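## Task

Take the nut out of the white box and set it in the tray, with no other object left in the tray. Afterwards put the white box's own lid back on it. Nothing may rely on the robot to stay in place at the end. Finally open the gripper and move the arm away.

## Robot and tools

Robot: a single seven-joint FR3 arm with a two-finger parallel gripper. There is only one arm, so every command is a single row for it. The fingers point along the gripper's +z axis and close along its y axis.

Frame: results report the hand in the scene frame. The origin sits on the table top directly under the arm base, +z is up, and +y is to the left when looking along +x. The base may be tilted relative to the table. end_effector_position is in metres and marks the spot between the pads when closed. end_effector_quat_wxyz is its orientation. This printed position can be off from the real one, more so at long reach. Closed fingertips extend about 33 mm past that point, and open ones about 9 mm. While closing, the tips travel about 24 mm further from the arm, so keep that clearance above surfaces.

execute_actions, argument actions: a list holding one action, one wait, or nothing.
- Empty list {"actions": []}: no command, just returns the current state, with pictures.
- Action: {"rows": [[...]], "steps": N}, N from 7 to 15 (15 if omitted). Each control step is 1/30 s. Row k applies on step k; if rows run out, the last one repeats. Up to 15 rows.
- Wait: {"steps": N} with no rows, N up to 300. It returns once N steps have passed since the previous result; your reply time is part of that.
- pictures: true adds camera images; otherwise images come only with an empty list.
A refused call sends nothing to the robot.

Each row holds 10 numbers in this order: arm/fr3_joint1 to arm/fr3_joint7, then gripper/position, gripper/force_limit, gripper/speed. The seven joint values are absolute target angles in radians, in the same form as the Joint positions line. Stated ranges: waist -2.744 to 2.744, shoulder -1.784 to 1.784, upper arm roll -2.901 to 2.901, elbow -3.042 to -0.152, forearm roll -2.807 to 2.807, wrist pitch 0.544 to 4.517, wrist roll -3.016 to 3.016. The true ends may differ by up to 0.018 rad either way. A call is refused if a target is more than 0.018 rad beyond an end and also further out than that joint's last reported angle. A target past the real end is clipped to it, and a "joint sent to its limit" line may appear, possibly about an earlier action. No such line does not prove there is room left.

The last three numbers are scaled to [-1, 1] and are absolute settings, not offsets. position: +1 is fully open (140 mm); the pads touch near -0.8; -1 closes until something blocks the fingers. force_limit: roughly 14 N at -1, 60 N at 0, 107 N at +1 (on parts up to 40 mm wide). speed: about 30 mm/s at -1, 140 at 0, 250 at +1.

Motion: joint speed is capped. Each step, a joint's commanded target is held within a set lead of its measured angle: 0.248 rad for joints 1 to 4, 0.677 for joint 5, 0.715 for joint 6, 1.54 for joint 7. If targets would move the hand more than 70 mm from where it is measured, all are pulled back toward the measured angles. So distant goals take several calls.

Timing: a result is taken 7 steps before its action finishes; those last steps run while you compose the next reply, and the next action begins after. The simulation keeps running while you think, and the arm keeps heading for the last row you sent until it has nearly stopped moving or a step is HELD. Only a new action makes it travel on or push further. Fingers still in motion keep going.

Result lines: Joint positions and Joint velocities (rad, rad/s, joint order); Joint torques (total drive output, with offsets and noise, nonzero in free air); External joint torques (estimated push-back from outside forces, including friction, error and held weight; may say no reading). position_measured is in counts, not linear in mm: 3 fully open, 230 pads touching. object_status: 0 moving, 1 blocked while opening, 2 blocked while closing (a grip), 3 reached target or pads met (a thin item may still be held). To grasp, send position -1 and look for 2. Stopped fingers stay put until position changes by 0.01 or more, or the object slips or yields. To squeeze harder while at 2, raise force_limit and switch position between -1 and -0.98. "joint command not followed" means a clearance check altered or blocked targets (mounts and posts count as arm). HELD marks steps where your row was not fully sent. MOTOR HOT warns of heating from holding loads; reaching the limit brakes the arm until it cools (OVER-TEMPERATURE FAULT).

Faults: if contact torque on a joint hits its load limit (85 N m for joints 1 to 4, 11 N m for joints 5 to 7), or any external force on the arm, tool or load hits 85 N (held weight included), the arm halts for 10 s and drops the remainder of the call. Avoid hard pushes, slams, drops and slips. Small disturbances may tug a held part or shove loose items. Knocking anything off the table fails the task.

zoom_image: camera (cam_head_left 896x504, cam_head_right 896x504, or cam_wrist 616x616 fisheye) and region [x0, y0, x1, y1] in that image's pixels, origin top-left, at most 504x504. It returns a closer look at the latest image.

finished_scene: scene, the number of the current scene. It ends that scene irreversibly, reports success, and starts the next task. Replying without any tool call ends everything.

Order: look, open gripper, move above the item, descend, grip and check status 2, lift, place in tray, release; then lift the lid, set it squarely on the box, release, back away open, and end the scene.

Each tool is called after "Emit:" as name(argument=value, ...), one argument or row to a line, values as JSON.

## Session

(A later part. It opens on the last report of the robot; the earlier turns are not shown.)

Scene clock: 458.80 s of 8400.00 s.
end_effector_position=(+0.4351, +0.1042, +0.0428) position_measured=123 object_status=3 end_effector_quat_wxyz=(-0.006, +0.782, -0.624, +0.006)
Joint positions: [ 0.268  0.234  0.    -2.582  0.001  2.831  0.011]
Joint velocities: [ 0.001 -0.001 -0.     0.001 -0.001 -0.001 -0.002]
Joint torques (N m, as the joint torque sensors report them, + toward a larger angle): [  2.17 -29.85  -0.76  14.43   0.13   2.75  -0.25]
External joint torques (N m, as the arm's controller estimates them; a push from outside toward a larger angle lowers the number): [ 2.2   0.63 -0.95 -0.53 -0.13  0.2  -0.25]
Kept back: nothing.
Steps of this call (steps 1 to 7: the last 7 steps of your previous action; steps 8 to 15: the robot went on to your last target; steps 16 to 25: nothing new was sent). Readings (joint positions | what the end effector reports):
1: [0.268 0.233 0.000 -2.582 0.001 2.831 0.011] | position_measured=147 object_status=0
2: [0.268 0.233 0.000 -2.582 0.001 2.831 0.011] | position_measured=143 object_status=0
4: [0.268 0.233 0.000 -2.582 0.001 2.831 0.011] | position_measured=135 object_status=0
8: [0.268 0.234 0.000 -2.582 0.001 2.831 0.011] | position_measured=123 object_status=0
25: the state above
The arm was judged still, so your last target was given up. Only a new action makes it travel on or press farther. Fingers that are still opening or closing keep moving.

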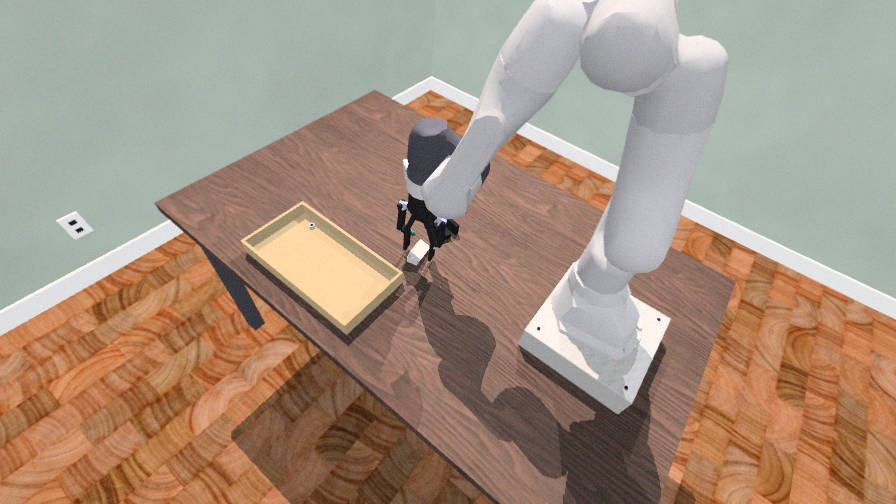

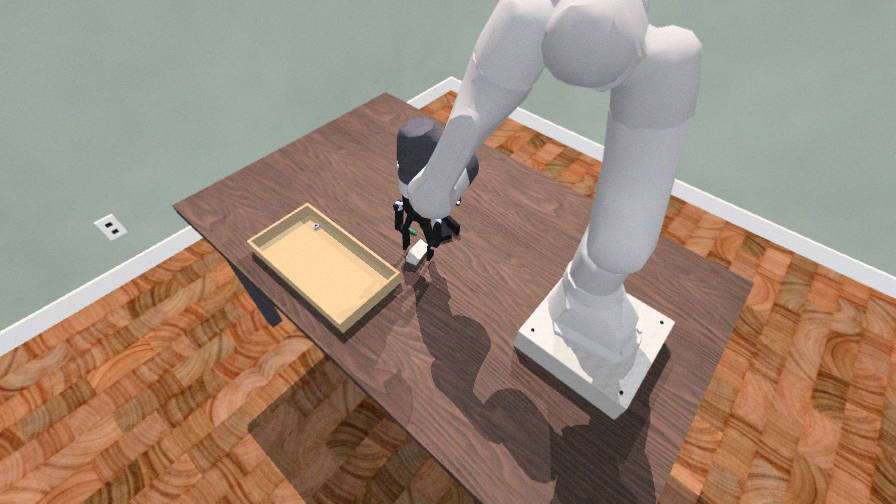

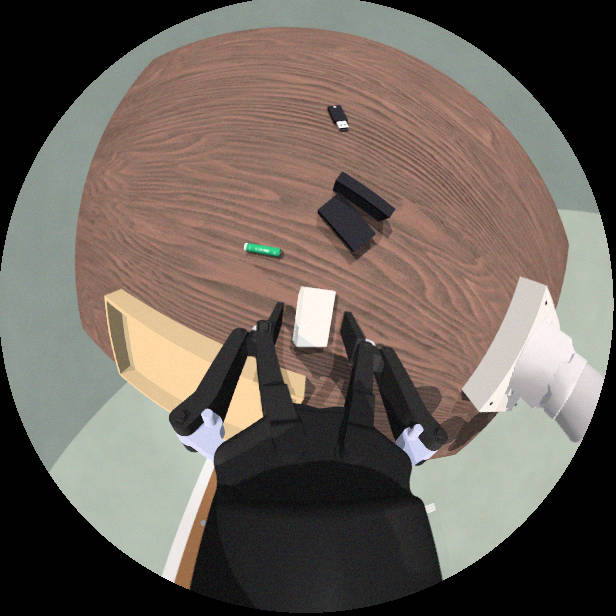

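Emit:
execute_actions(
  actions=[
    {"rows":[[0.27,0.21,0,-2.582,0,2.81,0.008,0.2,-0.2,0],[0.27,0.19,0,-2.582,0,2.79,0.008,0.2,-0.2,0],[0.27,0.17,0,-2.582,0,2.77,0.008,0.2,-0.2,0],[0.27,0.15,0,-2.582,0,2.75,0.008,0.2,-0.2,0],[0.27,0.14,0,-2.582,0,2.73,0.008,0.2,-0.2,0]],"steps":15},
  ],
)

Emit:
execute_actions(
  actions=[
    {"rows":[[0.275,0.14,0,-2.582,0,2.73,1.582,0.25,-0.2,0]],"steps":15},
  ],
)

Emit:
execute_actions(
  actions=[
    {"steps":45},
  ],
  pictures=true,
)

Emit:
zoom_image(
  camera="cam_head_left",
  region=[385,225,455,281],
)

Emit:
zoom_image(
  camera="cam_wrist",
  region=[260,260,370,370],
)

Scene clock: 459.67 s of 8400.00 s.
end_effector_position=(+0.4454, +0.1068, +0.0763) position_measured=104 object_status=0 end_effector_quat_wxyz=(-0.015, +0.781, -0.624, +0.013)
Joint positions: [ 0.268  0.146  0.    -2.581  0.001  2.766  0.011]
Joint velocities: [ 0.001 -0.141 -0.     0.01   0.001 -0.18   0.001]
Joint torques (N m, as the joint torque sensors report them, + toward a larger angle): [  1.95 -24.8   -1.09  15.03   0.33   1.7   -0.14]
External joint torques (N m, as the arm's controller estimates them; a push from outside toward a larger angle lowers the number): [ 2.08 -0.09 -1.09  1.18  0.   -0.38 -0.14]
Steps of this call (steps 1 to 18: nothing new was sent; steps 19 to 26: the first 8 steps of this action). Readings (joint positions | what the end effector reports):
19: [0.268 0.231 0.000 -2.583 0.001 2.828 0.011] | position_measured=123 object_status=0
20: [0.268 0.223 0.000 -2.584 0.001 2.821 0.011] | position_measured=117 object_status=0
22: [0.268 0.194 0.000 -2.584 0.001 2.802 0.011] | position_measured=105 object_status=0
26: the state above

Scene clock: 460.17 s of 8400.00 s.
end_effector_position=(+0.4369, +0.1068, +0.0757) position_measured=98 object_status=3 end_effector_quat_wxyz=(+0.006, -0.435, +0.900, -0.003)
Joint positions: [ 0.272  0.141  0.    -2.581  0.     2.734  0.91 ]
Joint velocities: [ 0.001 -0.001  0.002  0.     0.    -0.011  2.216]
Joint torques (N m, as the joint torque sensors report them, + toward a larger angle): [  1.4  -29.36  -0.58  14.54   0.33   2.17   0.49]
External joint torques (N m, as the arm's controller estimates them; a push from outside toward a larger angle lowers the number): [ 1.44 -0.3  -0.66 -2.    0.01 -0.32  0.52]
Steps of this call (steps 1 to 7: the last 7 steps of your previous action; steps 8 to 15: the first 8 steps of this action). Readings (joint positions | what the end effector reports):
8: [0.268 0.141 0.000 -2.581 0.000 2.739 0.138] | position_measured=104 object_status=0
9: [0.270 0.141 0.000 -2.581 0.000 2.738 0.287] | position_measured=99 object_status=0
11: [0.271 0.141 0.000 -2.581 0.000 2.736 0.541] | position_measured=98 object_status=0
15: the state above

Scene clock: 461.67 s of 8400.00 s.
end_effector_position=(+0.4363, +0.1067, +0.0755) position_measured=98 object_status=3 end_effector_quat_wxyz=(+0.006, -0.118, +0.993, -0.001)
Joint positions: [ 0.272  0.141  0.    -2.581  0.     2.732  1.574]
Joint velocities: [-0.    -0.001  0.    -0.001 -0.001 -0.     0.017]
Joint torques (N m, as the joint torque sensors report them, + toward a larger angle): [  1.77 -29.24  -0.37  14.68   0.29   2.23   0.04]
External joint torques (N m, as the arm's controller estimates them; a push from outside toward a larger angle lowers the number): [ 1.91 -0.22 -0.37 -1.78 -0.05 -0.21  0.04]
Kept back: nothing.
Steps of this call (steps 1 to 7: the last 7 steps of your previous action; steps 8 to 45: the robot went on to your last target). Readings (joint positions | what the end effector reports):
1: [0.272 0.141 0.000 -2.581 0.000 2.734 0.979] | position_measured=98 object_status=3
2: [0.272 0.141 0.000 -2.581 0.000 2.734 1.041] | position_measured=98 object_status=3
4: [0.272 0.141 0.000 -2.581 0.000 2.733 1.147] | position_measured=98 object_status=3
8: [0.272 0.141 0.000 -2.581 0.000 2.733 1.300] | position_measured=98 object_status=3
45: the state above

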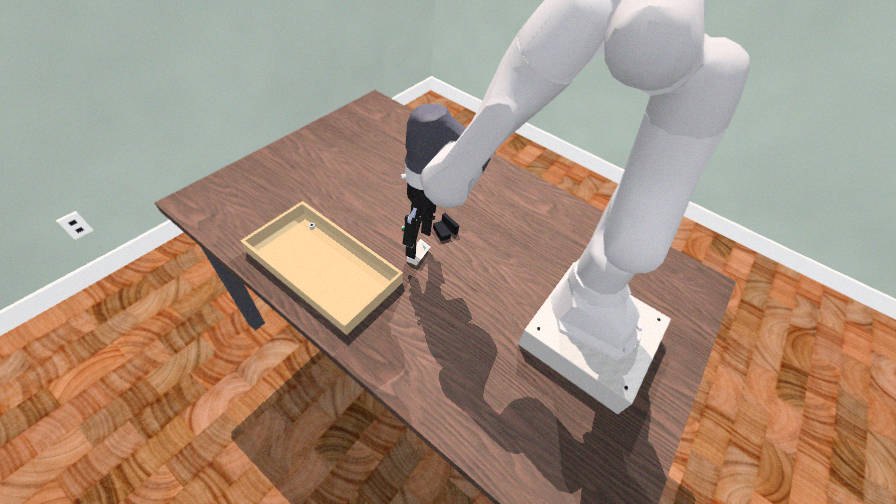

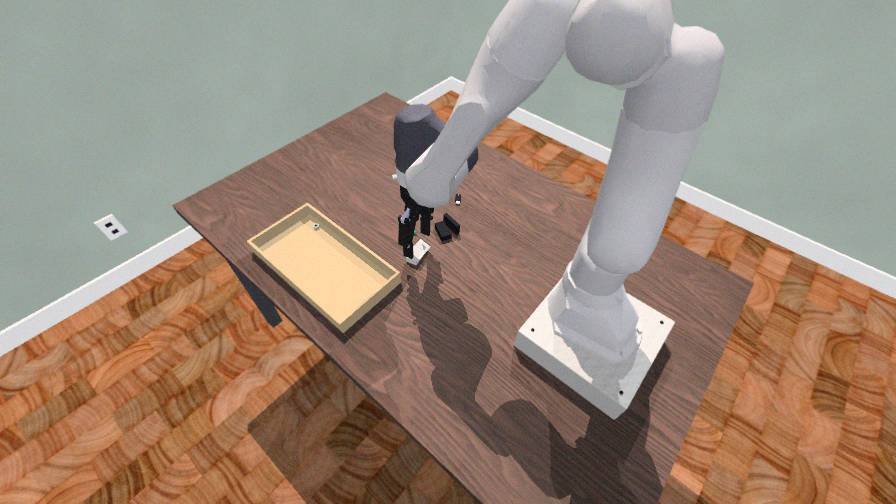

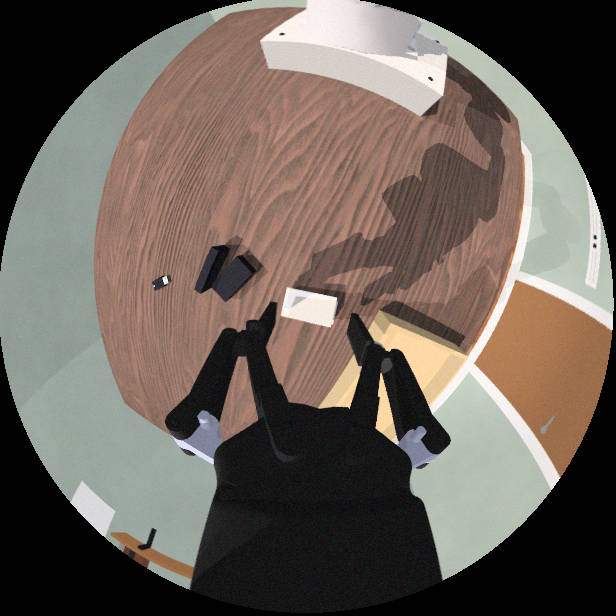

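Region (385, 225, 455, 281) of cam_head_left's 896x504 image, scaled by 7.200, with more detail than that image has; it fills the top 403 rows of this view, and the rest is white.

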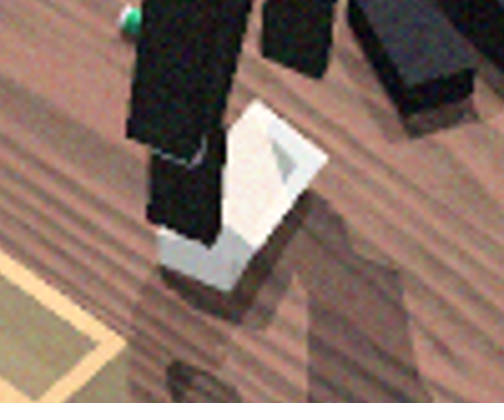

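Region (260, 260, 370, 370) of cam_wrist's 616x616 image, scaled by 4.582, with more detail than that image has.

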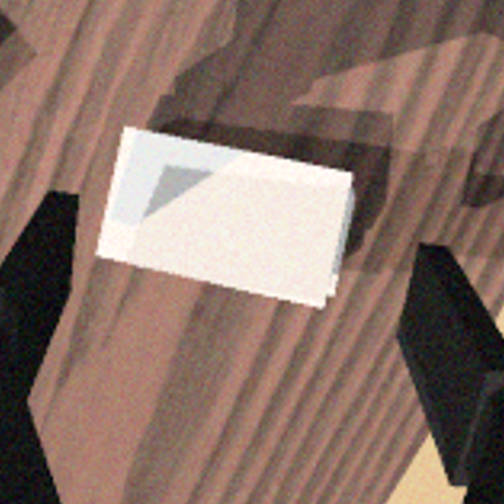

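Emit:
execute_actions(
  actions=[
    {"rows":[[0.275,0.16,0,-2.582,0,2.77,1.582,0.25,-0.2,0],[0.275,0.17,0,-2.582,0,2.79,1.582,0.25,-0.2,0],[0.275,0.18,0,-2.582,0,2.8,1.582,0.25,-0.2,0],[0.275,0.19,0,-2.582,0,2.81,1.582,0.25,-0.2,0],[0.275,0.2,0,-2.582,0,2.82,1.582,0.25,-0.2,0],[0.275,0.21,0,-2.582,0,2.83,1.582,0.25,-0.2,0],[0.275,0.22,0,-2.582,0,2.832,1.582,0.25,-0.2,0],[0.275,0.228,0,-2.582,0,2.832,1.582,0.25,-0.2,0],[0.275,0.235,0,-2.582,0,2.832,1.582,0.25,-0.2,0]],"steps":15},
  ],
)

Emit:
execute_actions(
  actions=[
    {"steps":25},
  ],
)

Emit:
execute_actions(
  actions=[
    {"rows":[[0.275,0.235,0,-2.582,0,2.832,1.582,-0.4,-0.4,-0.6]],"steps":15},
  ],
)

Emit:
execute_actions(
  actions=[
    {"steps":25},
  ],
)

Emit:
execute_actions(
  actions=[
    {"rows":[[0.275,0.235,0,-2.582,0,2.832,1.582,0.25,-0.2,-0.6]],"steps":15},
  ],
)

Emit:
execute_actions(
  actions=[
    {"steps":30},
  ],
  pictures=true,
)

Emit:
zoom_image(
  camera="cam_head_left",
  region=[385,225,455,281],
)

Emit:
zoom_image(
  camera="cam_wrist",
  region=[260,260,370,370],
)

Scene clock: 462.63 s of 8400.00 s.
end_effector_position=(+0.4352, +0.1064, +0.0527) position_measured=98 object_status=3 end_effector_quat_wxyz=(+0.007, -0.116, +0.993, -0.001)
Joint positions: [ 0.272  0.206  0.    -2.581  0.     2.798  1.578]
Joint velocities: [ 0.     0.287 -0.001 -0.001 -0.     0.185  0.002]
Joint torques (N m, as the joint torque sensors report them, + toward a larger angle): [  1.85 -29.34  -0.13  13.76   0.28   3.     0.06]
External joint torques (N m, as the arm's controller estimates them; a push from outside toward a larger angle lowers the number): [ 2.01  2.34 -0.18 -1.6  -0.01  0.48  0.06]
Steps of this call (steps 1 to 15: the robot went on to your last target; steps 16 to 21: nothing new was sent; steps 22 to 29: the first 8 steps of this action). Readings (joint positions | what the end effector reports):
22: [0.272 0.143 0.000 -2.581 0.000 2.738 1.578] | position_measured=98 object_status=3
23: [0.272 0.149 0.000 -2.581 0.000 2.746 1.578] | position_measured=98 object_status=3
25: [0.272 0.166 0.000 -2.581 0.000 2.765 1.578] | position_measured=98 object_status=3
29: the state above

Scene clock: 463.47 s of 8400.00 s.
end_effector_position=(+0.4344, +0.1062, +0.0428) position_measured=98 object_status=3 end_effector_quat_wxyz=(+0.008, -0.116, +0.993, -0.000)
Joint positions: [ 0.272  0.234  0.    -2.582  0.     2.829  1.579]
Joint velocities: [ 0.    -0.     0.001  0.001 -0.     0.001 -0.   ]
Joint torques (N m, as the joint torque sensors report them, + toward a larger angle): [  2.27 -29.02  -0.27  13.25   0.34   2.86   0.1 ]
External joint torques (N m, as the arm's controller estimates them; a push from outside toward a larger angle lowers the number): [ 2.33  1.35 -0.44 -1.61  0.07  0.4   0.1 ]
Kept back: nothing.
Steps of this call (steps 1 to 7: the last 7 steps of your previous action; steps 8 to 25: the robot went on to your last target). Readings (joint positions | what the end effector reports):
1: [0.272 0.215 0.000 -2.581 0.000 2.804 1.579] | position_measured=98 object_status=3
2: [0.272 0.222 0.000 -2.581 0.000 2.808 1.579] | position_measured=98 object_status=3
4: [0.272 0.231 0.000 -2.582 0.000 2.815 1.579] | position_measured=98 object_status=3
8: [0.272 0.234 0.000 -2.582 0.000 2.823 1.579] | position_measured=98 object_status=3
25: the state above

Scene clock: 463.73 s of 8400.00 s.
end_effector_position=(+0.4344, +0.1062, +0.0427) position_measured=125 object_status=0 end_effector_quat_wxyz=(+0.008, -0.116, +0.993, -0.000)
Joint positions: [ 0.272  0.234  0.    -2.582  0.     2.83   1.579]
Joint velocities: [-0.002 -0.     0.001 -0.    -0.     0.001  0.001]
Joint torques (N m, as the joint torque sensors report them, + toward a larger angle): [  2.11 -29.5    0.08  13.78   0.22   2.88   0.11]
External joint torques (N m, as the arm's controller estimates them; a push from outside toward a larger angle lowers the number): [ 2.27  0.79  0.01 -1.   -0.05  0.43  0.11]
Steps of this call (steps 1 to 8: the first 8 steps of this action). Readings (joint positions | what the end effector reports):
1: [0.272 0.234 0.000 -2.582 0.000 2.829 1.579] | position_measured=98 object_status=0
2: [0.272 0.234 0.000 -2.582 0.000 2.829 1.579] | position_measured=101 object_status=0
4: [0.272 0.234 0.000 -2.582 0.000 2.829 1.579] | position_measured=109 object_status=0
8: the state above

Scene clock: 464.57 s of 8400.00 s.
end_effector_position=(+0.4347, +0.1064, +0.0430) position_measured=134 object_status=2 end_effector_quat_wxyz=(+0.008, -0.116, +0.993, -0.000)
Joint positions: [ 0.273  0.233  0.    -2.582  0.     2.83   1.579]
Joint velocities: [-0.001  0.001  0.     0.001 -0.     0.001  0.   ]
Joint torques (N m, as the joint torque sensors report them, + toward a larger angle): [  2.01 -29.18  -0.78  13.78   0.23   2.84   0.12]
External joint torques (N m, as the arm's controller estimates them; a push from outside toward a larger angle lowers the number): [ 2.14  1.12 -0.87 -1.08 -0.04  0.38  0.12]
Kept back: nothing.
Steps of this call (steps 1 to 7: the last 7 steps of your previous action; steps 8 to 15: the robot went on to your last target; steps 16 to 25: nothing new was sent). Readings (joint positions | what the end effector reports):
1: [0.273 0.234 0.000 -2.582 0.000 2.830 1.579] | position_measured=129 object_status=0
2: [0.273 0.233 0.000 -2.582 0.000 2.830 1.579] | position_measured=133 object_status=0
4: [0.273 0.233 0.000 -2.582 0.000 2.830 1.579] | position_measured=134 object_status=0
8: [0.273 0.233 0.000 -2.582 0.000 2.830 1.579] | position_measured=134 object_status=2
25: the state above
The arm was judged still, so your last target was given up. Only a new action makes it travel on or press farther. Fingers that are still opening or closing keep moving.

Scene clock: 464.83 s of 8400.00 s.
end_effector_position=(+0.4346, +0.1064, +0.0429) position_measured=107 object_status=0 end_effector_quat_wxyz=(+0.008, -0.116, +0.993, -0.000)
Joint positions: [ 0.273  0.233  0.    -2.582  0.     2.83   1.579]
Joint velocities: [-0.001  0.002 -0.001 -0.    -0.001  0.001 -0.001]
Joint torques (N m, as the joint torque sensors report them, + toward a larger angle): [  1.37 -28.87  -0.94  13.86   0.15   2.79   0.  ]
External joint torques (N m, as the arm's controller estimates them; a push from outside toward a larger angle lowers the number): [ 1.56  1.41 -0.99 -0.92 -0.13  0.34  0.  ]
Steps of this call (steps 1 to 8: the first 8 steps of this action). Readings (joint positions | what the end effector reports):
1: [0.273 0.233 0.000 -2.582 0.000 2.830 1.579] | position_measured=134 object_status=0
2: [0.273 0.233 0.000 -2.582 0.000 2.830 1.579] | position_measured=134 object_status=0
4: [0.273 0.233 0.000 -2.582 0.000 2.830 1.579] | position_measured=123 object_status=0
8: the state above

Scene clock: 465.83 s of 8400.00 s.
end_effector_position=(+0.4346, +0.1064, +0.0429) position_measured=98 object_status=3 end_effector_quat_wxyz=(+0.008, -0.116, +0.993, -0.000)
Joint positions: [ 0.273  0.233  0.    -2.582  0.     2.83   1.579]
Joint velocities: [-0.001 -0.    -0.     0.001 -0.001 -0.    -0.001]
Joint torques (N m, as the joint torque sensors report them, + toward a larger angle): [  1.32 -29.2   -0.46  13.68   0.24   2.86   0.12]
External joint torques (N m, as the arm's controller estimates them; a push from outside toward a larger angle lowers the number): [ 1.47  1.14 -0.54 -1.15 -0.03  0.41  0.12]
Kept back: nothing.
Steps of this call (steps 1 to 7: the last 7 steps of your previous action; steps 8 to 15: the robot went on to your last target; steps 16 to 30: nothing new was sent). Readings (joint positions | what the end effector reports):
1: [0.273 0.233 0.000 -2.582 0.000 2.830 1.579] | position_measured=103 object_status=0
2: [0.273 0.233 0.000 -2.582 0.000 2.830 1.579] | position_measured=99 object_status=0
4: [0.273 0.233 0.000 -2.582 0.000 2.830 1.579] | position_measured=98 object_status=0
8: [0.273 0.233 0.000 -2.582 0.000 2.830 1.579] | position_measured=98 object_status=0
30: the state above
The arm was judged still, so your last target was given up. Only a new action makes it travel on or press farther. Fingers that are still opening or closing keep moving.

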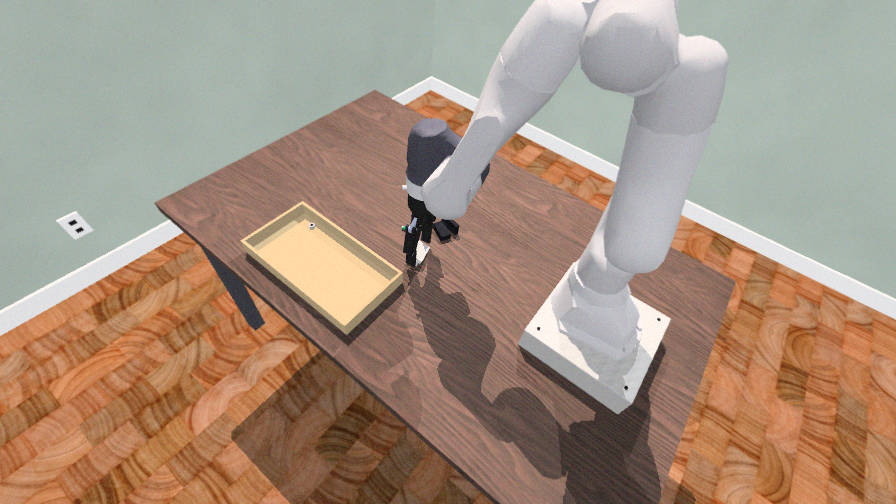

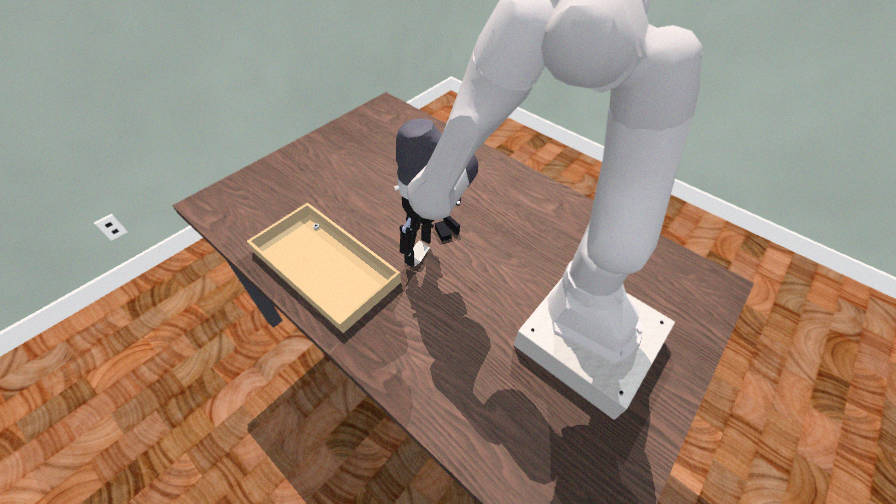

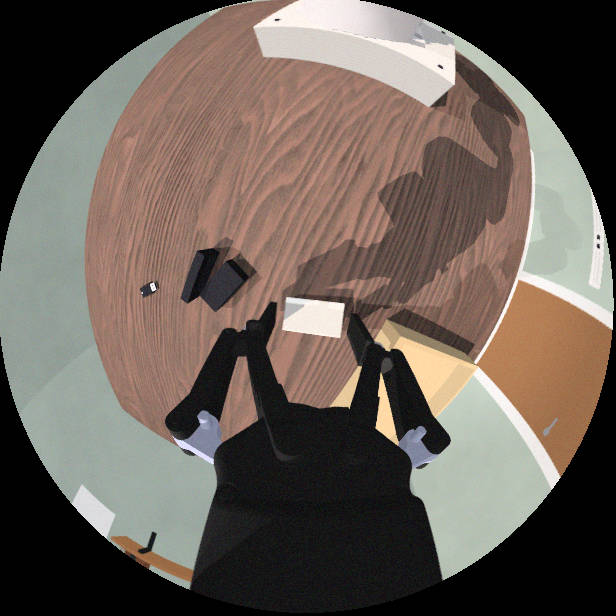

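Region (385, 225, 455, 281) of cam_head_left's 896x504 image, scaled by 7.200, with more detail than that image has; it fills the top 403 rows of this view, and the rest is white.

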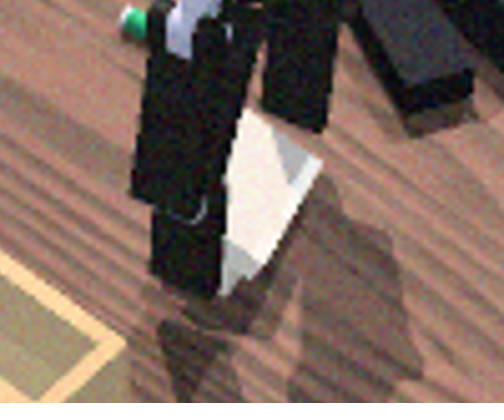

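Region (260, 260, 370, 370) of cam_wrist's 616x616 image, scaled by 4.582, with more detail than that image has.

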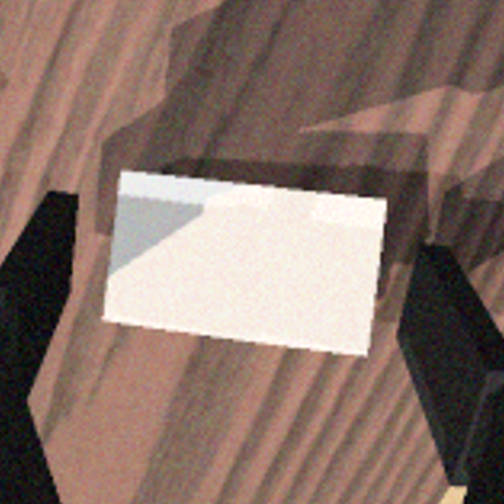

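Emit:
execute_actions(
  actions=[
    {"rows":[[0.275,0.21,0,-2.582,0,2.81,1.582,0.25,-0.2,0],[0.275,0.19,0,-2.582,0,2.79,1.582,0.25,-0.2,0],[0.275,0.17,0,-2.582,0,2.77,1.582,0.25,-0.2,0],[0.275,0.15,0,-2.582,0,2.75,1.582,0.25,-0.2,0],[0.275,0.12,0,-2.582,0,2.71,1.582,0.25,-0.2,0]],"steps":15},
  ],
)

Emit:
execute_actions(
  actions=[
    {"rows":[[0.275,0.08,0,-2.582,0,2.66,1.582,0.25,-0.2,0]],"steps":15},
  ],
)

Emit:
execute_actions(
  actions=[
    {"steps":25},
  ],
  pictures=true,
)

Emit:
zoom_image(
  camera="cam_head_left",
  region=[385,225,455,281],
)

Emit:
zoom_image(
  camera="cam_head_right",
  region=[385,225,455,281],
)

Scene clock: 466.60 s of 8400.00 s.
end_effector_position=(+0.4466, +0.1095, +0.0825) position_measured=98 object_status=3 end_effector_quat_wxyz=(+0.022, -0.116, +0.993, +0.001)
Joint positions: [ 0.273  0.131  0.    -2.581  0.     2.755  1.579]
Joint velocities: [ 0.001 -0.229 -0.001  0.026  0.    -0.228  0.001]
Joint torques (N m, as the joint torque sensors report them, + toward a larger angle): [  1.9  -23.63  -0.42  12.22   0.39   1.57   0.01]
External joint torques (N m, as the arm's controller estimates them; a push from outside toward a larger angle lowers the number): [ 2.04 -0.99 -0.4  -0.87  0.05 -0.28  0.01]
Steps of this call (steps 1 to 15: nothing new was sent; steps 16 to 23: the first 8 steps of this action). Readings (joint positions | what the end effector reports):
16: [0.273 0.231 0.000 -2.582 0.000 2.827 1.579] | position_measured=98 object_status=3
17: [0.273 0.223 0.000 -2.583 0.000 2.821 1.579] | position_measured=98 object_status=3
19: [0.273 0.194 0.000 -2.584 0.000 2.802 1.579] | position_measured=98 object_status=3
23: the state above

Scene clock: 467.10 s of 8400.00 s.
end_effector_position=(+0.4367, +0.1071, +0.0967) position_measured=98 object_status=3 end_effector_quat_wxyz=(+0.007, -0.116, +0.993, -0.001)
Joint positions: [ 0.273  0.082  0.    -2.582  0.     2.676  1.579]
Joint velocities: [ 0.001 -0.009  0.001 -0.002 -0.001 -0.079  0.   ]
Joint torques (N m, as the joint torque sensors report them, + toward a larger angle): [  1.49 -28.36  -0.96  16.51   0.38   2.01   0.07]
External joint torques (N m, as the arm's controller estimates them; a push from outside toward a larger angle lowers the number): [ 1.59 -0.9  -0.94 -0.57  0.   -0.41  0.07]
Steps of this call (steps 1 to 7: the last 7 steps of your previous action; steps 8 to 15: the first 8 steps of this action). Readings (joint positions | what the end effector reports):
8: [0.273 0.116 0.000 -2.582 0.000 2.714 1.579] | position_measured=98 object_status=3
9: [0.273 0.106 0.000 -2.583 0.000 2.704 1.579] | position_measured=98 object_status=3
11: [0.273 0.090 0.000 -2.582 0.000 2.691 1.579] | position_measured=98 object_status=3
15: the state above

Scene clock: 467.93 s of 8400.00 s.
end_effector_position=(+0.4327, +0.1061, +0.0956) position_measured=98 object_status=3 end_effector_quat_wxyz=(+0.000, -0.116, +0.993, -0.001)
Joint positions: [ 0.273  0.081  0.    -2.582  0.     2.663  1.579]
Joint velocities: [ 0.001  0.001  0.001  0.    -0.    -0.001 -0.002]
Joint torques (N m, as the joint torque sensors report them, + toward a larger angle): [  2.   -28.66  -1.12  16.09   0.31   2.11   0.17]
External joint torques (N m, as the arm's controller estimates them; a push from outside toward a larger angle lowers the number): [ 2.05 -0.84 -1.15 -1.23 -0.07 -0.29  0.17]
Kept back: nothing.
Steps of this call (steps 1 to 7: the last 7 steps of your previous action; steps 8 to 25: the robot went on to your last target). Readings (joint positions | what the end effector reports):
1: [0.273 0.081 0.000 -2.582 0.000 2.673 1.579] | position_measured=98 object_status=3
2: [0.273 0.081 0.000 -2.582 0.000 2.671 1.579] | position_measured=98 object_status=3
4: [0.273 0.081 0.000 -2.582 0.000 2.668 1.579] | position_measured=98 object_status=3
8: [0.273 0.081 0.000 -2.582 0.000 2.665 1.579] | position_measured=98 object_status=3
25: the state above

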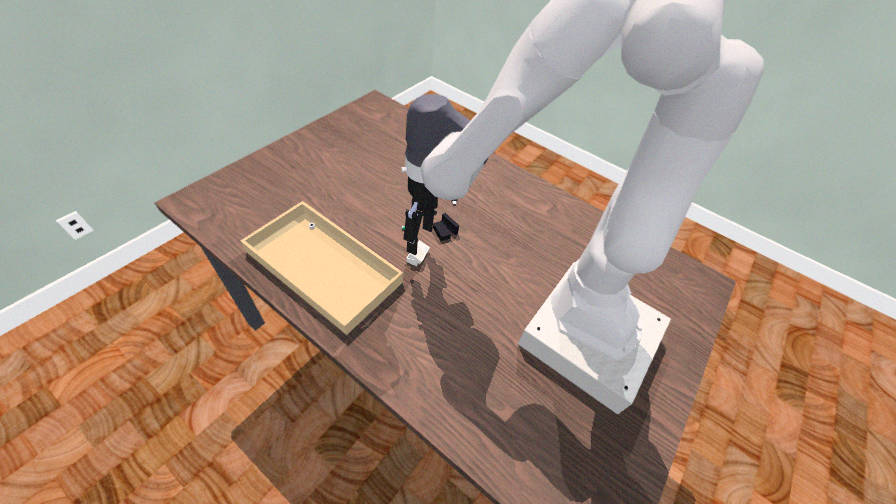

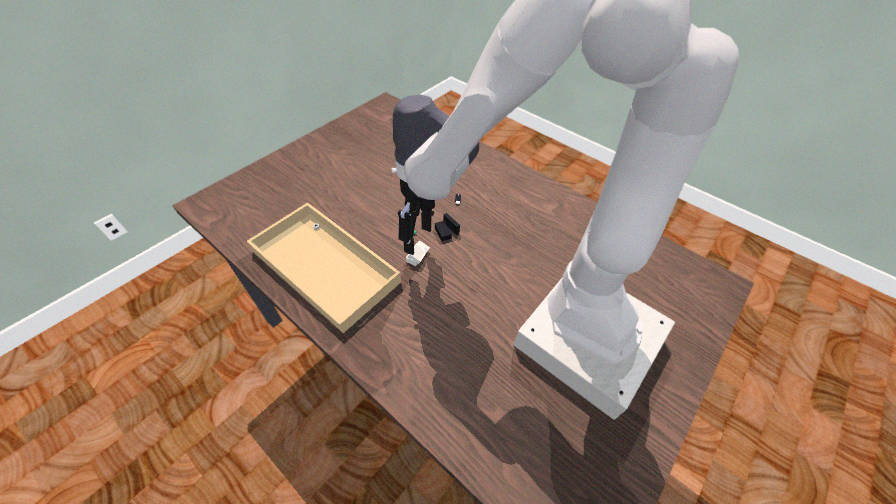

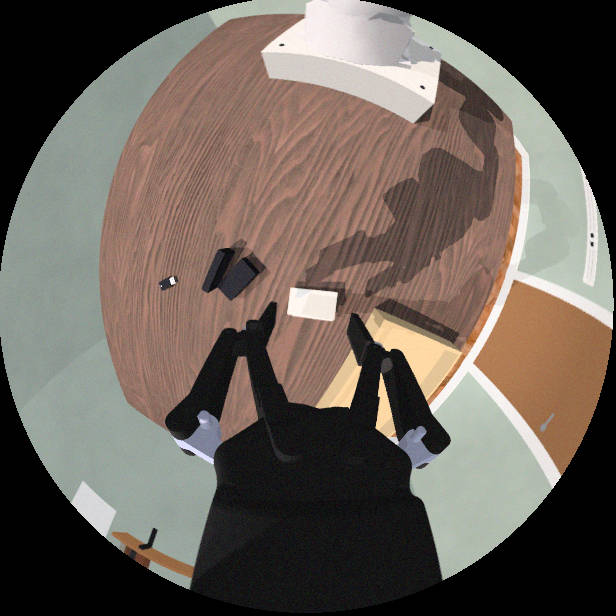

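Region (385, 225, 455, 281) of cam_head_left's 896x504 image, scaled by 7.200, with more detail than that image has; it fills the top 403 rows of this view, and the rest is white.

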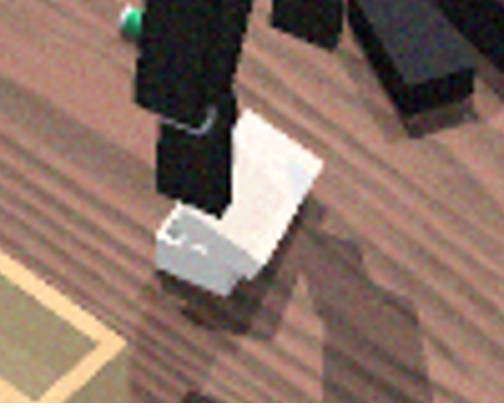

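Region (385, 225, 455, 281) of cam_head_right's 896x504 image, scaled by 7.200, with more detail than that image has; it fills the top 403 rows of this view, and the rest is white.

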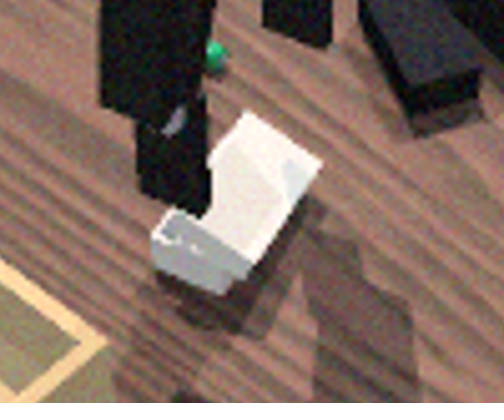

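Emit:
execute_actions(
  actions=[
    {"rows":[[0.275,0.13,0,-2.575,0,2.71,0.008,0.1,-0.2,0]],"steps":15},
  ],
)

Emit:
execute_actions(
  actions=[
    {"steps":50},
  ],
)

Emit:
execute_actions(
  actions=[
    {"rows":[[0.275,0.16,0,-2.572,0,2.77,0.008,0.1,-0.2,0],[0.275,0.17,0,-2.572,0,2.79,0.008,0.1,-0.2,0],[0.275,0.18,0,-2.571,0,2.8,0.008,0.1,-0.2,0],[0.275,0.19,0,-2.571,0,2.81,0.008,0.1,-0.2,0],[0.275,0.2,0,-2.57,0,2.82,0.008,0.1,-0.2,0],[0.275,0.21,0,-2.57,0,2.828,0.008,0.1,-0.2,0],[0.275,0.22,0,-2.569,0,2.828,0.008,0.1,-0.2,0],[0.275,0.235,0,-2.569,0,2.828,0.008,0.1,-0.2,0],[0.275,0.246,0,-2.569,0,2.828,0.008,0.1,-0.2,0]],"steps":15},
  ],
)

Emit:
execute_actions(
  actions=[
    {"steps":30},
  ],
)

Emit:
execute_actions(
  actions=[
    {"rows":[[0.275,0.246,0,-2.569,0,2.828,0.008,-0.35,-0.2,-0.8]],"steps":15},
  ],
)

Emit:
execute_actions(
  actions=[
    {"steps":50},
  ],
  pictures=true,
)

Emit:
zoom_image(
  camera="cam_head_left",
  region=[385,225,455,281],
)

Emit:
zoom_image(
  camera="cam_wrist",
  region=[270,270,360,360],
)

Scene clock: 469.40 s of 8400.00 s.
end_effector_position=(+0.4322, +0.1060, +0.0795) position_measured=117 object_status=0 end_effector_quat_wxyz=(-0.004, -0.536, +0.845, -0.000)
Joint positions: [ 0.273  0.128  0.    -2.577  0.001  2.697  0.68 ]
Joint velocities: [ 0.001  0.009 -0.     0.001  0.001  0.059 -2.213]
Joint torques (N m, as the joint torque sensors report them, + toward a larger angle): [  1.26 -28.64  -0.57  17.12   0.27   3.09  -0.7 ]
External joint torques (N m, as the arm's controller estimates them; a push from outside toward a larger angle lowers the number): [ 1.24  0.83 -0.7  -0.01 -0.06  0.6  -0.73]
Steps of this call (steps 1 to 15: the robot went on to your last target; steps 16 to 36: nothing new was sent; steps 37 to 44: the first 8 steps of this action). Readings (joint positions | what the end effector reports):
37: [0.273 0.088 0.000 -2.580 0.001 2.669 1.452] | position_measured=98 object_status=0
38: [0.273 0.100 0.000 -2.577 0.001 2.677 1.303] | position_measured=103 object_status=0
40: [0.273 0.118 0.000 -2.577 0.001 2.687 1.048] | position_measured=116 object_status=0
44: the state above

Scene clock: 471.07 s of 8400.00 s.
end_effector_position=(+0.4353, +0.1067, +0.0804) position_measured=117 object_status=3 end_effector_quat_wxyz=(-0.000, +0.782, -0.623, +0.002)
Joint positions: [ 0.273  0.129  0.    -2.577  0.001  2.708  0.014]
Joint velocities: [-0.002  0.001 -0.001 -0.    -0.    -0.001 -0.009]
Joint torques (N m, as the joint torque sensors report them, + toward a larger angle): [  2.18 -27.49  -0.77  16.44   0.29   2.94  -0.06]
External joint torques (N m, as the arm's controller estimates them; a push from outside toward a larger angle lowers the number): [ 2.27  1.45 -0.81 -0.39 -0.05  0.43 -0.06]
Kept back: nothing.
Steps of this call (steps 1 to 7: the last 7 steps of your previous action; steps 8 to 50: the robot went on to your last target). Readings (joint positions | what the end effector reports):
1: [0.273 0.129 0.000 -2.577 0.001 2.699 0.611] | position_measured=117 object_status=0
2: [0.273 0.129 0.000 -2.577 0.001 2.701 0.549] | position_measured=117 object_status=0
4: [0.273 0.129 0.000 -2.577 0.001 2.703 0.443] | position_measured=117 object_status=0
8: [0.273 0.129 0.000 -2.577 0.001 2.705 0.290] | position_measured=117 object_status=3
50: the state above

Scene clock: 471.33 s of 8400.00 s.
end_effector_position=(+0.4389, +0.1075, +0.0546) position_measured=117 object_status=3 end_effector_quat_wxyz=(-0.005, +0.783, -0.622, +0.006)
Joint positions: [ 0.273  0.206  0.    -2.571  0.001  2.792  0.012]
Joint velocities: [ 0.002  0.337  0.001  0.021  0.002  0.211 -0.002]
Joint torques (N m, as the joint torque sensors report them, + toward a larger angle): [  1.9  -28.69  -0.14  14.91   0.33   2.83  -0.32]
External joint torques (N m, as the arm's controller estimates them; a push from outside toward a larger angle lowers the number): [ 1.95  1.87 -0.28  0.31  0.04  0.51 -0.32]
Steps of this call (steps 1 to 8: the first 8 steps of this action). Readings (joint positions | what the end effector reports):
1: [0.273 0.133 0.000 -2.575 0.001 2.716 0.014] | position_measured=117 object_status=3
2: [0.273 0.142 0.000 -2.573 0.001 2.729 0.014] | position_measured=117 object_status=3
4: [0.273 0.163 0.000 -2.572 0.001 2.753 0.013] | position_measured=117 object_status=3
8: the state above

Scene clock: 472.33 s of 8400.00 s.
end_effector_position=(+0.4362, +0.1068, +0.0407) position_measured=117 object_status=3 end_effector_quat_wxyz=(-0.004, +0.783, -0.622, +0.005)
Joint positions: [ 0.273  0.245  0.    -2.571  0.001  2.825  0.011]
Joint velocities: [ 0.001 -0.001  0.    -0.    -0.    -0.    -0.   ]
Joint torques (N m, as the joint torque sensors report them, + toward a larger angle): [  1.87 -29.72  -0.45  15.6    0.32   2.94  -0.24]
External joint torques (N m, as the arm's controller estimates them; a push from outside toward a larger angle lowers the number): [ 1.9   1.   -0.65  0.75  0.06  0.43 -0.24]
Kept back: nothing.
Steps of this call (steps 1 to 7: the last 7 steps of your previous action; steps 8 to 30: the robot went on to your last target). Readings (joint positions | what the end effector reports):
1: [0.273 0.218 0.000 -2.571 0.001 2.798 0.012] | position_measured=117 object_status=3
2: [0.273 0.228 0.000 -2.571 0.001 2.803 0.012] | position_measured=117 object_status=3
4: [0.273 0.240 0.000 -2.571 0.001 2.809 0.012] | position_measured=117 object_status=3
8: [0.273 0.245 0.000 -2.571 0.001 2.818 0.012] | position_measured=117 object_status=3
30: the state above
The arm was judged still, so your last target was given up. Only a new action makes it travel on or press farther. Fingers that are still opening or closing keep moving.

Scene clock: 472.60 s of 8400.00 s.
end_effector_position=(+0.4363, +0.1068, +0.0407) position_measured=136 object_status=0 end_effector_quat_wxyz=(-0.004, +0.783, -0.622, +0.005)
Joint positions: [ 0.273  0.245  0.    -2.571  0.001  2.826  0.011]
Joint velocities: [ 0.    -0.    -0.    -0.001 -0.001  0.001  0.001]
Joint torques (N m, as the joint torque sensors report them, + toward a larger angle): [  1.87 -29.78  -0.46  14.46   0.23   2.86  -0.26]
External joint torques (N m, as the arm's controller estimates them; a push from outside toward a larger angle lowers the number): [ 2.03  0.93 -0.53 -0.38 -0.04  0.35 -0.26]
Steps of this call (steps 1 to 8: the first 8 steps of this action). Readings (joint positions | what the end effector reports):
1: [0.273 0.245 0.000 -2.571 0.001 2.825 0.011] | position_measured=117 object_status=0
2: [0.273 0.245 0.000 -2.571 0.001 2.826 0.011] | position_measured=119 object_status=0
4: [0.273 0.245 0.000 -2.571 0.001 2.826 0.011] | position_measured=124 object_status=0
8: the state above

Scene clock: 474.27 s of 8400.00 s.
end_effector_position=(+0.4375, +0.1071, +0.0415) position_measured=173 object_status=3 end_effector_quat_wxyz=(-0.005, +0.783, -0.622, +0.005)
Joint positions: [ 0.273  0.244  0.    -2.57   0.001  2.827  0.011]
Joint velocities: [-0.    -0.     0.001 -0.001  0.002  0.     0.002]
Joint torques (N m, as the joint torque sensors report them, + toward a larger angle): [  2.45 -29.11  -0.46  14.8    0.24   2.81  -0.21]
External joint torques (N m, as the arm's controller estimates them; a push from outside toward a larger angle lowers the number): [ 2.59  1.65 -0.55 -0.11 -0.03  0.28 -0.21]
Kept back: nothing.
Steps of this call (steps 1 to 7: the last 7 steps of your previous action; steps 8 to 15: the robot went on to your last target; steps 16 to 50: nothing new was sent). Readings (joint positions | what the end effector reports):
1: [0.273 0.245 0.000 -2.571 0.001 2.826 0.011] | position_measured=139 object_status=0
2: [0.273 0.245 0.000 -2.571 0.001 2.826 0.011] | position_measured=141 object_status=0
4: [0.273 0.245 0.000 -2.571 0.001 2.826 0.011] | position_measured=147 object_status=0
8: [0.273 0.245 0.000 -2.571 0.001 2.826 0.011] | position_measured=158 object_status=0
50: the state above
The arm was judged still, so your last target was given up. Only a new action makes it travel on or press farther. Fingers that are still opening or closing keep moving.

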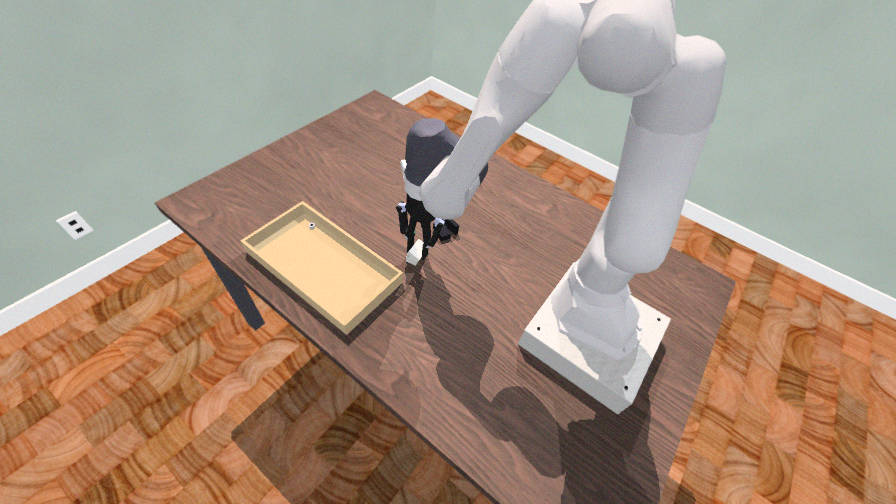

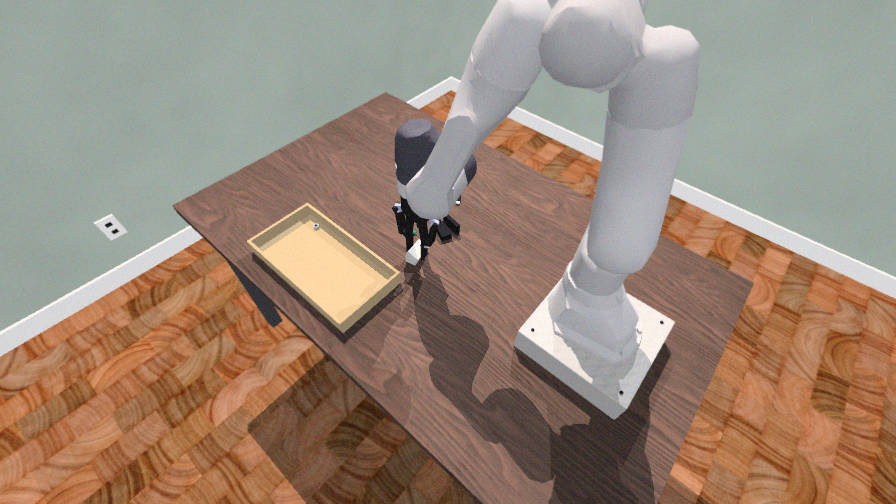

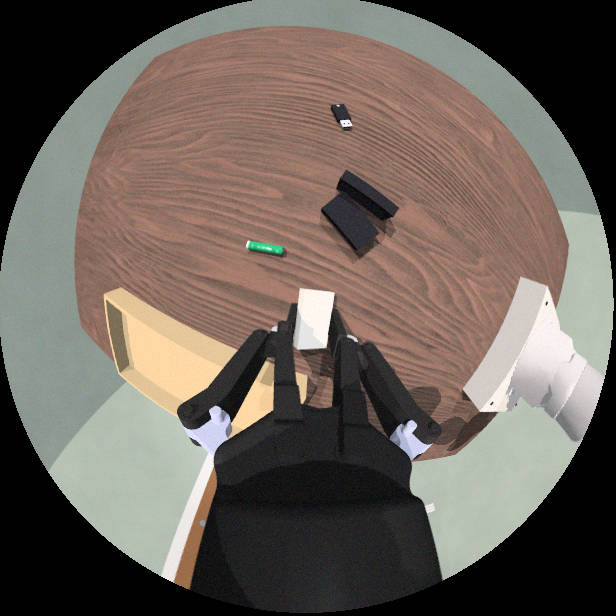

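Region (385, 225, 455, 281) of cam_head_left's 896x504 image, scaled by 7.200, with more detail than that image has; it fills the top 403 rows of this view, and the rest is white.

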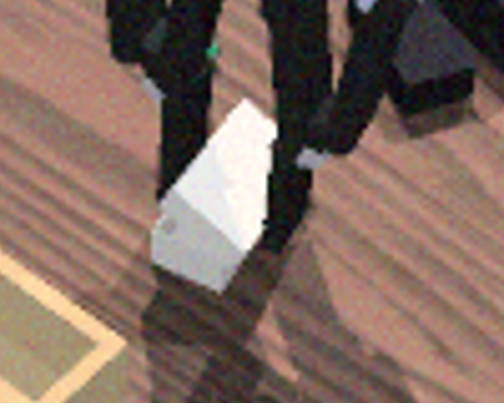

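Region (270, 270, 360, 360) of cam_wrist's 616x616 image, scaled by 5.600, with more detail than that image has.

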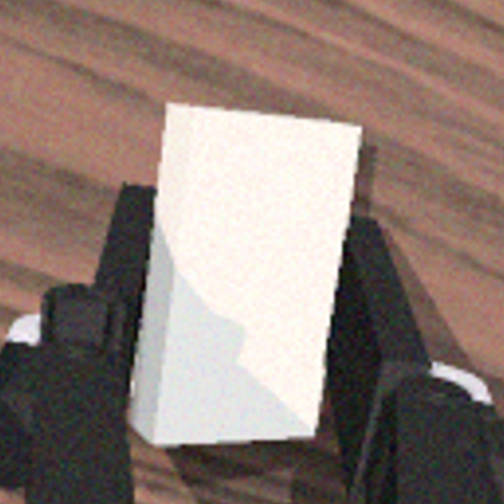

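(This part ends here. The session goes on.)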